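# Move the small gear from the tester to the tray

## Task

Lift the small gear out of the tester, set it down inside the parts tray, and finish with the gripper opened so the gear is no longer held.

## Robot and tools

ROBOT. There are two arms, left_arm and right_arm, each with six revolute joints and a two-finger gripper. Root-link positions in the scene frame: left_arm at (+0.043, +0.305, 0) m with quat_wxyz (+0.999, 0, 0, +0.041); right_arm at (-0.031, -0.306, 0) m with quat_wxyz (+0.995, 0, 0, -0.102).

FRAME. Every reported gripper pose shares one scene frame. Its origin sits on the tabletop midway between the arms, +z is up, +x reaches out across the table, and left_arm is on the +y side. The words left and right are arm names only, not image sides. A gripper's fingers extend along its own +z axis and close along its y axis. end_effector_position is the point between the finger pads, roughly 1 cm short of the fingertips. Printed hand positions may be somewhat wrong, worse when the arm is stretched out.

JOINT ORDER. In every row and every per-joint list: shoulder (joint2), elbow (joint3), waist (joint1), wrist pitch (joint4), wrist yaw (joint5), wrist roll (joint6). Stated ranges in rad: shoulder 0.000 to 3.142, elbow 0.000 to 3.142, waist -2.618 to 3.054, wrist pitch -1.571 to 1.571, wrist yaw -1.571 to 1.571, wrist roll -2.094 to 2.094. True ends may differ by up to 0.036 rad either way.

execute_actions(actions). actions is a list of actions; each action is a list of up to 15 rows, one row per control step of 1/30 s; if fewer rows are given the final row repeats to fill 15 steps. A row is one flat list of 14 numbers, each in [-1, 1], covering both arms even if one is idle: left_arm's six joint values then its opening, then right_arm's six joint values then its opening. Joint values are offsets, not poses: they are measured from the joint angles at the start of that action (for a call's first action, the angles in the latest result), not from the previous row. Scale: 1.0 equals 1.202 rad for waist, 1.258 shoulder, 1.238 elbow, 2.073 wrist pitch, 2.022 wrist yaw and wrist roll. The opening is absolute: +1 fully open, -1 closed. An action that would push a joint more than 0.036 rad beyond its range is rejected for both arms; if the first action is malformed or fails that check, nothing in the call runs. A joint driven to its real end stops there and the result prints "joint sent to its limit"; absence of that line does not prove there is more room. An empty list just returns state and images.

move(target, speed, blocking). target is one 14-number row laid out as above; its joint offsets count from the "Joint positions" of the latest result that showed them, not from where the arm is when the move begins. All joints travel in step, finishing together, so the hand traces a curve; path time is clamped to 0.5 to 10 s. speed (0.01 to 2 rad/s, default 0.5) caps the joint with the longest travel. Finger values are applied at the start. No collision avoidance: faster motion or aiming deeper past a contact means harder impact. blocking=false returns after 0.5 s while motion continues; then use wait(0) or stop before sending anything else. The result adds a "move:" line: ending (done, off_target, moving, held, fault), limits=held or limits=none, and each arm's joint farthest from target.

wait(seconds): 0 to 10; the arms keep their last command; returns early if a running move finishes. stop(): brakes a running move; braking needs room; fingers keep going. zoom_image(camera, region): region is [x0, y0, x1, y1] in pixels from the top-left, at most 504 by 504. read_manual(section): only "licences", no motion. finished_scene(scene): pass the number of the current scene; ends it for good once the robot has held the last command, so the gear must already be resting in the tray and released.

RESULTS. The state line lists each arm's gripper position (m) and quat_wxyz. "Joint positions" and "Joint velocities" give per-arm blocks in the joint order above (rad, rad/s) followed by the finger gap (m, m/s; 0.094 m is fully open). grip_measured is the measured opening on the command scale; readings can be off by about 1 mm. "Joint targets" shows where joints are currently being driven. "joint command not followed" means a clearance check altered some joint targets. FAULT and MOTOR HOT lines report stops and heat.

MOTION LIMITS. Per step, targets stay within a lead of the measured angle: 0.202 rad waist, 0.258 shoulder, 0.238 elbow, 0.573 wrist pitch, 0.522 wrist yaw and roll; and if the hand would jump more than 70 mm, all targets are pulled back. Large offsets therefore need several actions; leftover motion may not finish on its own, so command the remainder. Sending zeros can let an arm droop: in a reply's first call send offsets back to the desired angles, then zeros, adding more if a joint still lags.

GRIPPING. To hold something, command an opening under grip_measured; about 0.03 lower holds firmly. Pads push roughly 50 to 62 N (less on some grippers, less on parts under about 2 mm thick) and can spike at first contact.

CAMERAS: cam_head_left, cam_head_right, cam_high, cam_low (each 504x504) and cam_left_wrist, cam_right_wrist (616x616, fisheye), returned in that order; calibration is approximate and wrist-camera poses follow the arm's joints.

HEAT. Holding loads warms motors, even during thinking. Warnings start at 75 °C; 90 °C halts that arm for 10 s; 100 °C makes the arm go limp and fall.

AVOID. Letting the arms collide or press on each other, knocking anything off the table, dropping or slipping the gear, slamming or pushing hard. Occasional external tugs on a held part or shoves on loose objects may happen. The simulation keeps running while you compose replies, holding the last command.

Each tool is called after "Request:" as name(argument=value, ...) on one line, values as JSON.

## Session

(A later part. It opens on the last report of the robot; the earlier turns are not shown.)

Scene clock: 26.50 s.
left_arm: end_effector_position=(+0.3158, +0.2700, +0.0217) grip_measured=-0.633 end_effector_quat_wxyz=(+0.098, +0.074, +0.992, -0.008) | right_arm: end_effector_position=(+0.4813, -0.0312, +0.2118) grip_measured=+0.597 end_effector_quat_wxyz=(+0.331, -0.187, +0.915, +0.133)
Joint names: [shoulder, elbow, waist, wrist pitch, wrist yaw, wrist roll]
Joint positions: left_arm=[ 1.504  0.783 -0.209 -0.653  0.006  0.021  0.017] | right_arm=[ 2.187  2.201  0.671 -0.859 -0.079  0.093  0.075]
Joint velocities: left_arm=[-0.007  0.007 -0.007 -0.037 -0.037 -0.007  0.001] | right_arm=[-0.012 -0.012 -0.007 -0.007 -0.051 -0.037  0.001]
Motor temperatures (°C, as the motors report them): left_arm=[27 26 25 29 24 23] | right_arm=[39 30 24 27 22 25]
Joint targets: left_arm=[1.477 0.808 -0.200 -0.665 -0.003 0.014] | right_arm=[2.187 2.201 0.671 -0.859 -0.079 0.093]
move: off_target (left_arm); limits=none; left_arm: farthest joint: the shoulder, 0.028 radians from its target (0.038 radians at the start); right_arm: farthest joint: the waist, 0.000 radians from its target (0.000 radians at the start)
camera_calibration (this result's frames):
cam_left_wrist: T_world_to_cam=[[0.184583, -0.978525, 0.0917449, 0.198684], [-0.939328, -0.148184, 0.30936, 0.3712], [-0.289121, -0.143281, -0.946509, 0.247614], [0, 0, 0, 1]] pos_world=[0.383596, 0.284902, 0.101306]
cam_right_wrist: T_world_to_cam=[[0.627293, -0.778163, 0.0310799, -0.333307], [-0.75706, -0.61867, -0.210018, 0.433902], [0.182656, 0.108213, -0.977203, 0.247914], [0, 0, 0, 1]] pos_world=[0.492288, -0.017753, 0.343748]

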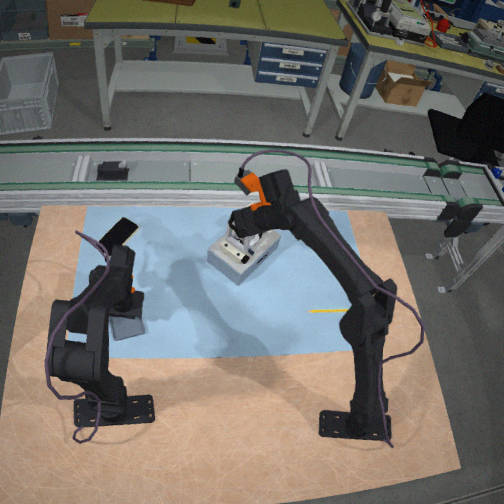

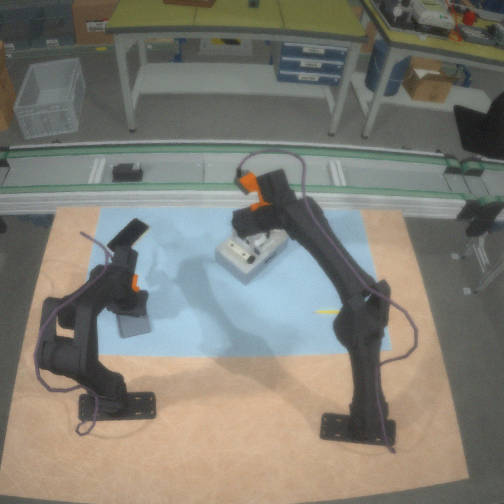

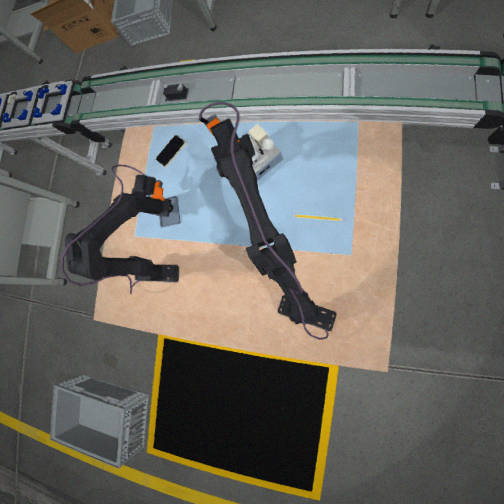

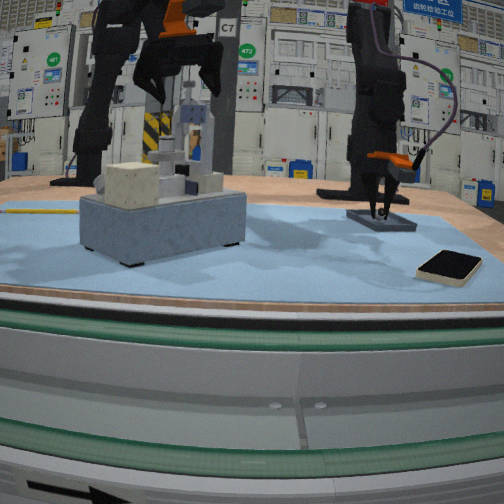

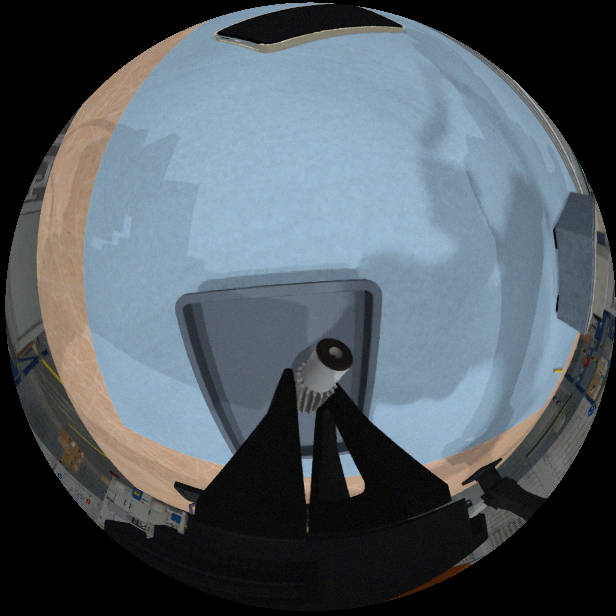

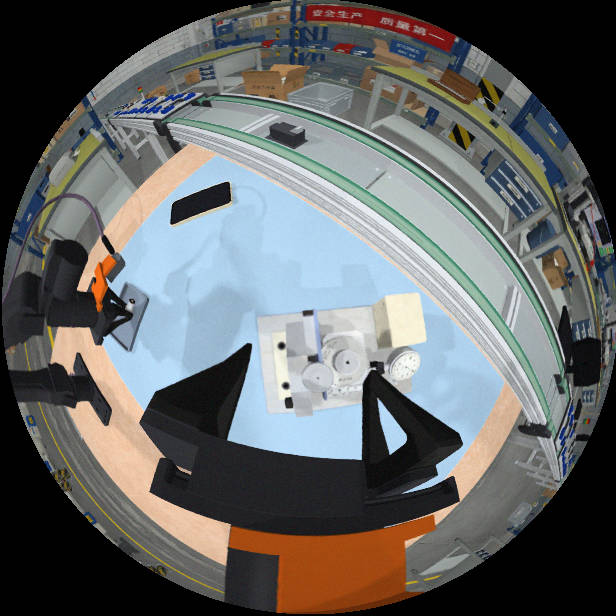

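Inside the tray but near the right edge; shift left a bit and release.

Request:
move(target=[0,0,0.06,0,0,0,-0.67,0,0,0,0,0,0,0.6], speed=0.25)

Request:
execute_actions(actions=[[[0,0,0,0,0,0,0.0,0,0,0,0,0,0,0.6]],[[0,0,0,0,0,0,0.0,0,0,0,0,0,0,0.6]]])

Request:
move(target=[-0.2,0,0,0,0,0,0.1,0,0,0,0,0,0,0.6])

Scene clock: 27.40 s.
left_arm: end_effector_position=(+0.3174, +0.2872, +0.0217) grip_measured=-0.633 end_effector_quat_wxyz=(+0.098, +0.043, +0.994, -0.005) | right_arm: end_effector_position=(+0.4813, -0.0312, +0.2118) grip_measured=+0.597 end_effector_quat_wxyz=(+0.331, -0.187, +0.915, +0.133)
Joint names: [shoulder, elbow, waist, wrist pitch, wrist yaw, wrist roll]
Joint positions: left_arm=[ 1.504  0.783 -0.146 -0.653  0.006  0.021  0.017] | right_arm=[ 2.187  2.201  0.671 -0.859 -0.079  0.093  0.075]
Joint velocities: left_arm=[-0.012 -0.017  0.002  0.081 -0.066  0.007 -0.   ] | right_arm=[ 0.017  0.002  0.002 -0.022 -0.051 -0.007  0.   ]
Motor temperatures (°C, as the motors report them): left_arm=[27 26 25 29 24 23] | right_arm=[39 30 24 27 22 25]
Joint targets: left_arm=[1.504 0.783 -0.137 -0.653 0.006 0.021] | right_arm=[2.187 2.201 0.671 -0.859 -0.079 0.093]
move: done; limits=none; left_arm: farthest joint: the waist, 0.009 radians from its target (0.072 radians at the start); right_arm: farthest joint: the waist, 0.000 radians from its target (0.000 radians at the start)
camera_calibration (this result's frames):
cam_left_wrist: T_world_to_cam=[[0.245803, -0.964979, 0.0916277, 0.191917], [-0.928029, -0.206984, 0.309708, 0.388519], [-0.279896, -0.161161, -0.946406, 0.252719], [0, 0, 0, 1]] pos_world=[0.384118, 0.306342, 0.101262]
cam_right_wrist: T_world_to_cam=[[0.627293, -0.778163, 0.0310799, -0.333307], [-0.75706, -0.61867, -0.210018, 0.433902], [0.182656, 0.108213, -0.977203, 0.247914], [0, 0, 0, 1]] pos_world=[0.492288, -0.017753, 0.343748]

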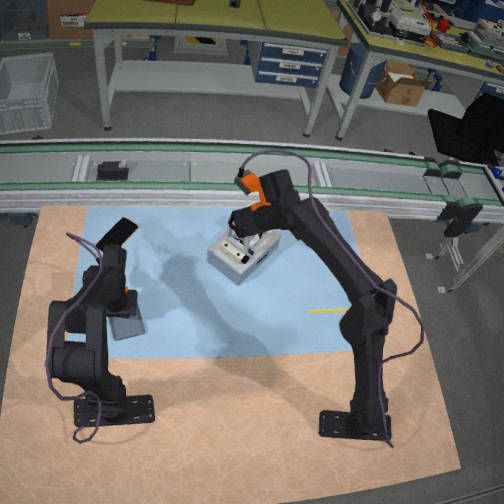

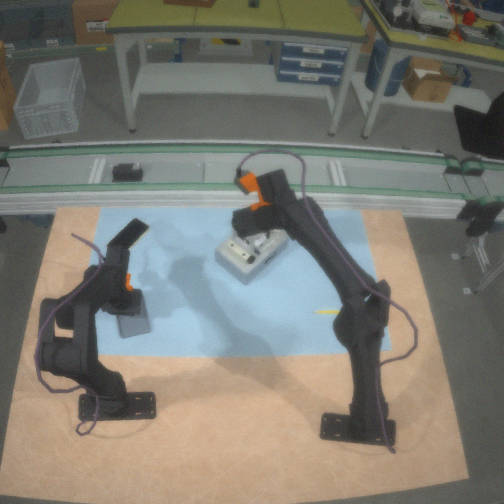

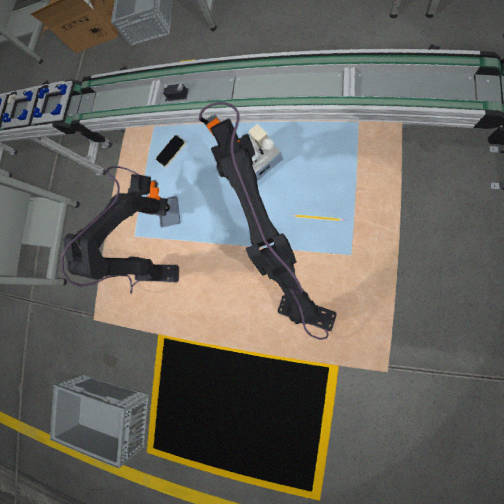

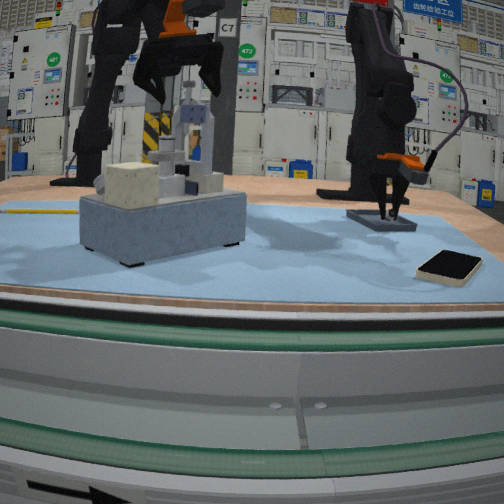

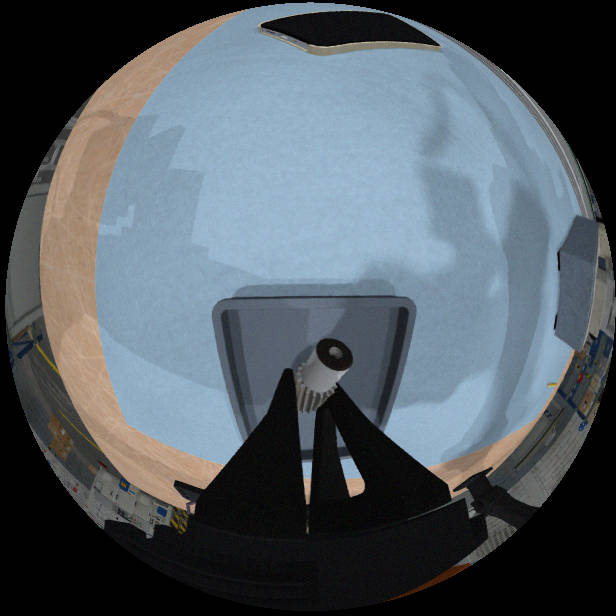

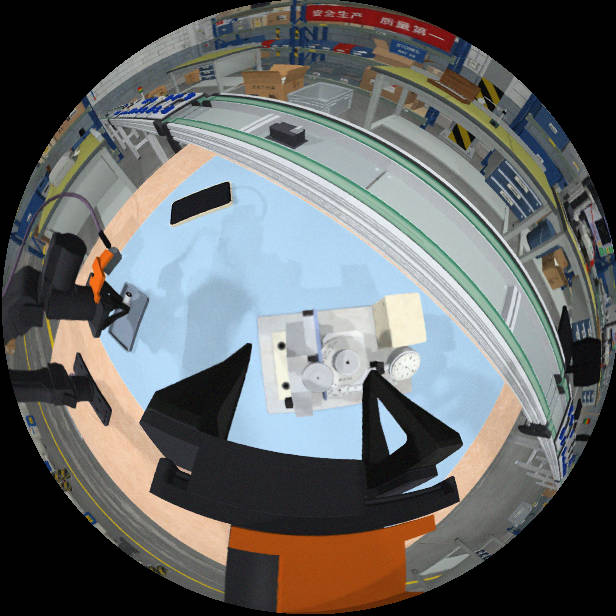

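Scene clock: 28.40 s.
left_arm: end_effector_position=(+0.3174, +0.2872, +0.0217) grip_measured=-0.003 end_effector_quat_wxyz=(+0.098, +0.043, +0.994, -0.005) | right_arm: end_effector_position=(+0.4813, -0.0312, +0.2118) grip_measured=+0.597 end_effector_quat_wxyz=(+0.331, -0.187, +0.915, +0.133)
Joint names: [shoulder, elbow, waist, wrist pitch, wrist yaw, wrist roll]
Joint positions: left_arm=[ 1.504  0.783 -0.146 -0.653  0.006  0.021  0.047] | right_arm=[ 2.187  2.201  0.671 -0.859 -0.079  0.093  0.075]
Joint velocities: left_arm=[-0.012 -0.007  0.002  0.037  0.037  0.051  0.   ] | right_arm=[-0.017  0.012 -0.017 -0.051  0.051  0.022  0.   ]
Motor temperatures (°C, as the motors report them): left_arm=[27 26 25 29 24 23] | right_arm=[39 30 24 27 22 25]
Joint targets: left_arm=[1.504 0.783 -0.146 -0.653 0.006 0.021] | right_arm=[2.187 2.201 0.671 -0.859 -0.079 0.093]
camera_calibration (this result's frames):
cam_left_wrist: T_world_to_cam=[[0.245803, -0.964979, 0.0916277, 0.191917], [-0.928029, -0.206984, 0.309708, 0.388519], [-0.279896, -0.161161, -0.946406, 0.252719], [0, 0, 0, 1]] pos_world=[0.384118, 0.306342, 0.101262]
cam_right_wrist: T_world_to_cam=[[0.627293, -0.778163, 0.0310799, -0.333307], [-0.75706, -0.61867, -0.210018, 0.433902], [0.182656, 0.108213, -0.977203, 0.247914], [0, 0, 0, 1]] pos_world=[0.492288, -0.017753, 0.343748]

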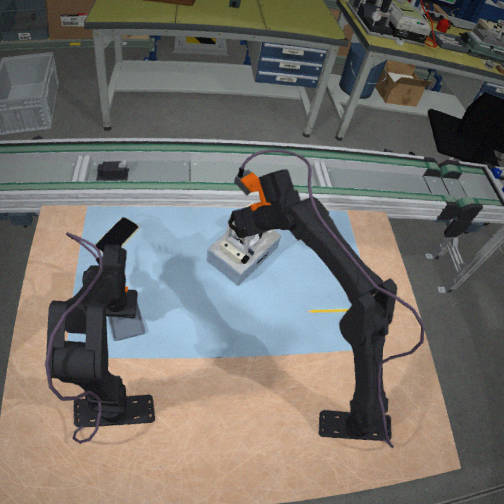

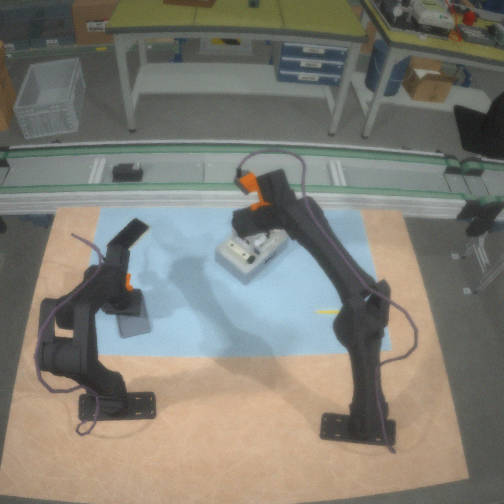

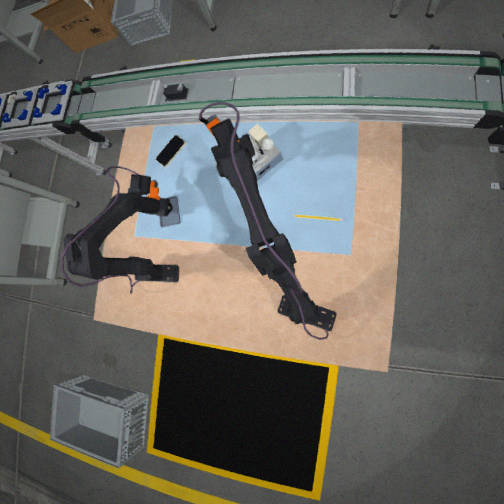

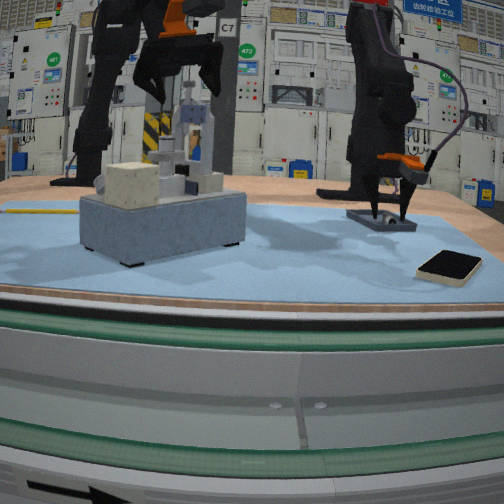

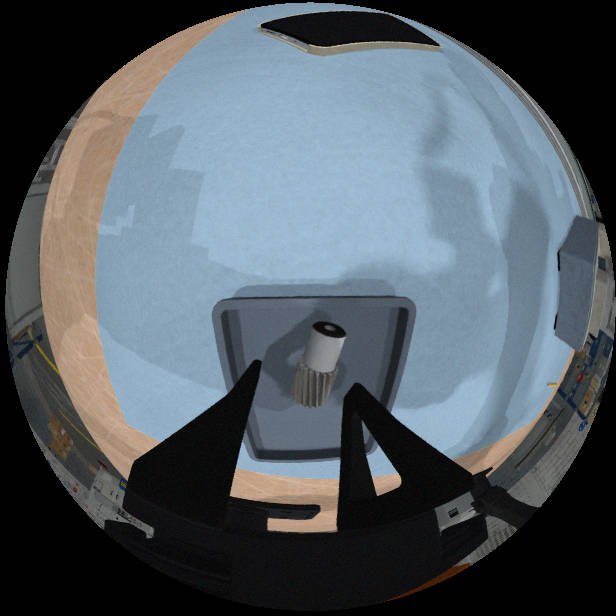

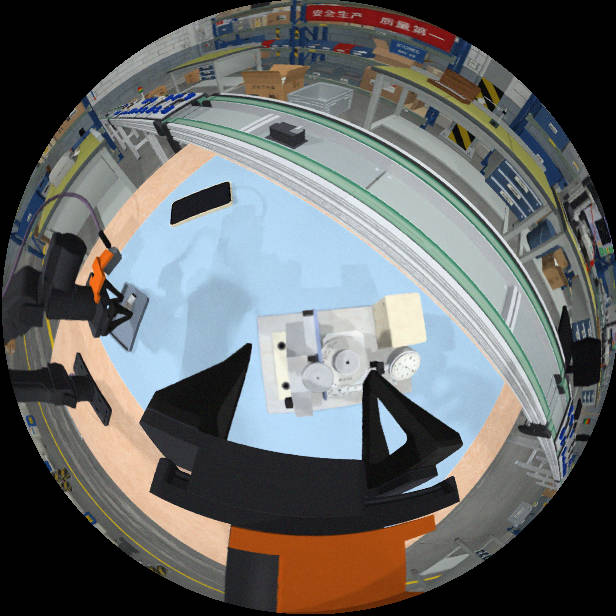

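Scene clock: 29.30 s.
left_arm: end_effector_position=(+0.3328, +0.2862, +0.0828) grip_measured=+0.097 end_effector_quat_wxyz=(+0.213, +0.042, +0.976, -0.008) | right_arm: end_effector_position=(+0.4813, -0.0312, +0.2118) grip_measured=+0.597 end_effector_quat_wxyz=(+0.331, -0.187, +0.915, +0.133)
Joint names: [shoulder, elbow, waist, wrist pitch, wrist yaw, wrist roll]
Joint positions: left_arm=[ 1.272  0.783 -0.146 -0.653  0.006  0.021  0.052] | right_arm=[ 2.187  2.201  0.671 -0.859 -0.079  0.093  0.075]
Joint velocities: left_arm=[ 0.007  0.007 -0.007 -0.037 -0.081 -0.051  0.   ] | right_arm=[-0.002  0.007 -0.007 -0.022 -0.007  0.007 -0.   ]
Motor temperatures (°C, as the motors report them): left_arm=[27 26 25 29 24 23] | right_arm=[38 30 24 27 22 25]
Joint targets: left_arm=[1.252 0.783 -0.146 -0.653 0.006 0.021] | right_arm=[2.187 2.201 0.671 -0.859 -0.079 0.093]
move: done; limits=none; left_arm: farthest joint: the shoulder, 0.020 radians from its target (0.252 radians at the start); right_arm: farthest joint: the waist, 0.000 radians from its target (0.000 radians at the start)
camera_calibration (this result's frames):
cam_left_wrist: T_world_to_cam=[[0.216576, -0.9631, 0.159791, 0.185102], [-0.974681, -0.203984, 0.0915874, 0.416479], [-0.0556131, -0.175581, -0.982893, 0.24721], [0, 0, 0, 1]] pos_world=[0.379593, 0.306632, 0.175259]
cam_right_wrist: T_world_to_cam=[[0.627293, -0.778163, 0.0310799, -0.333307], [-0.75706, -0.61867, -0.210018, 0.433902], [0.182656, 0.108213, -0.977203, 0.247914], [0, 0, 0, 1]] pos_world=[0.492288, -0.017753, 0.343748]

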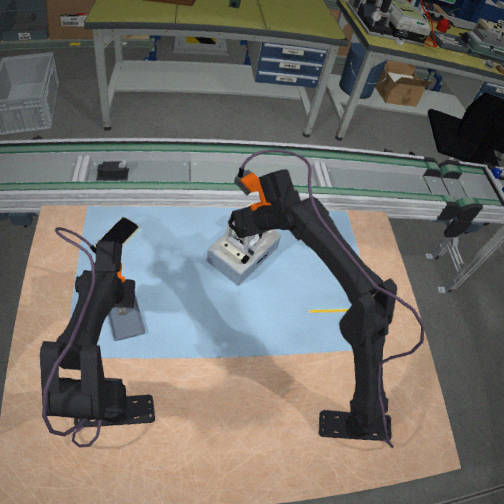

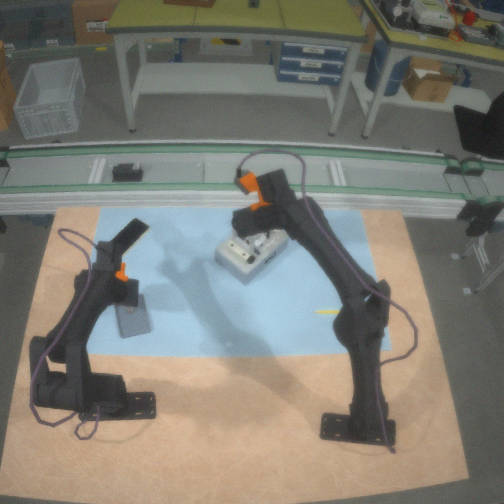

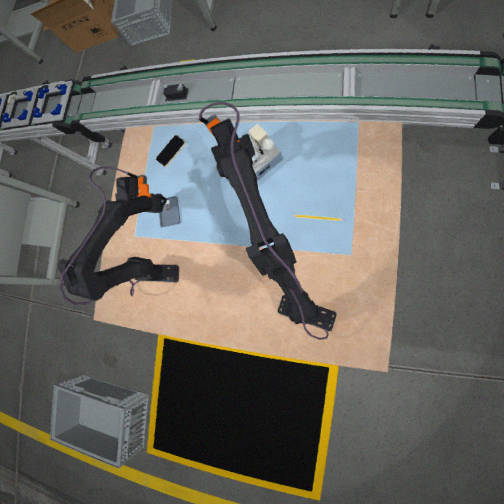

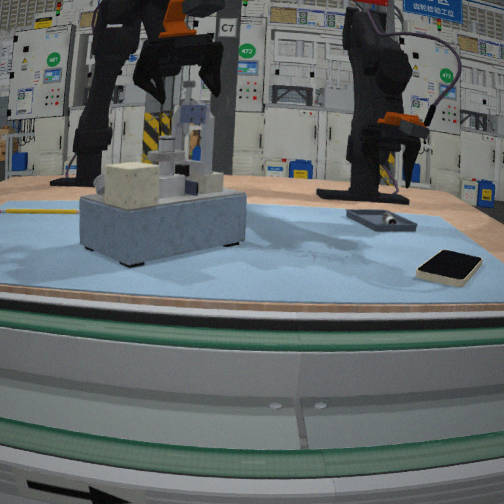

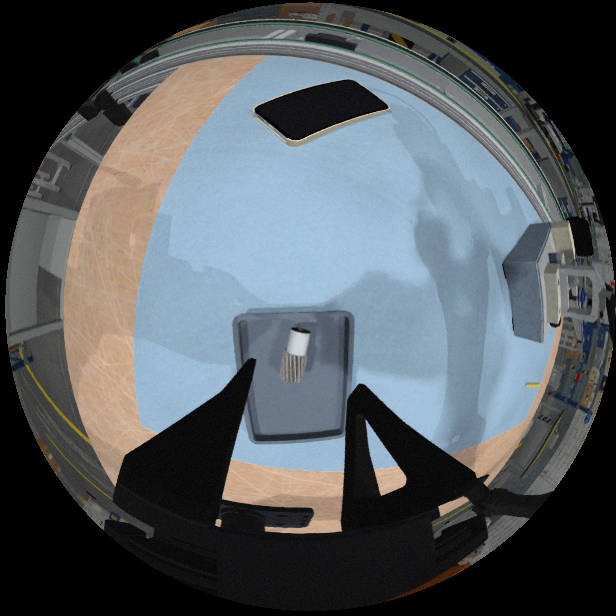

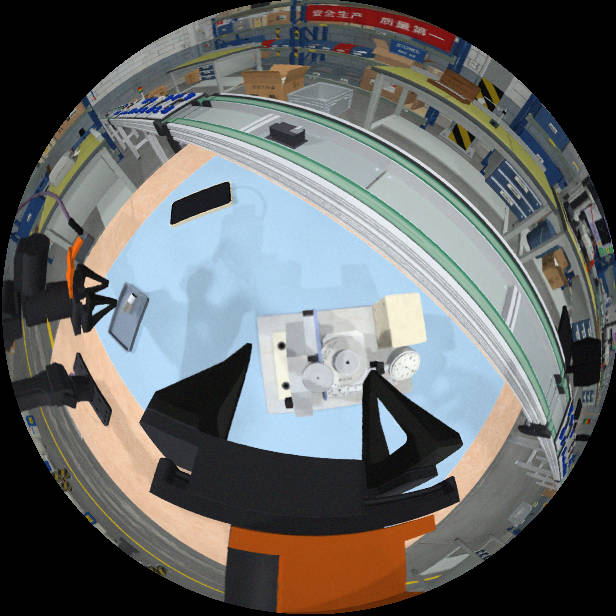

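Request:
finished_scene(scene=2)

The scene is finished: the task was done.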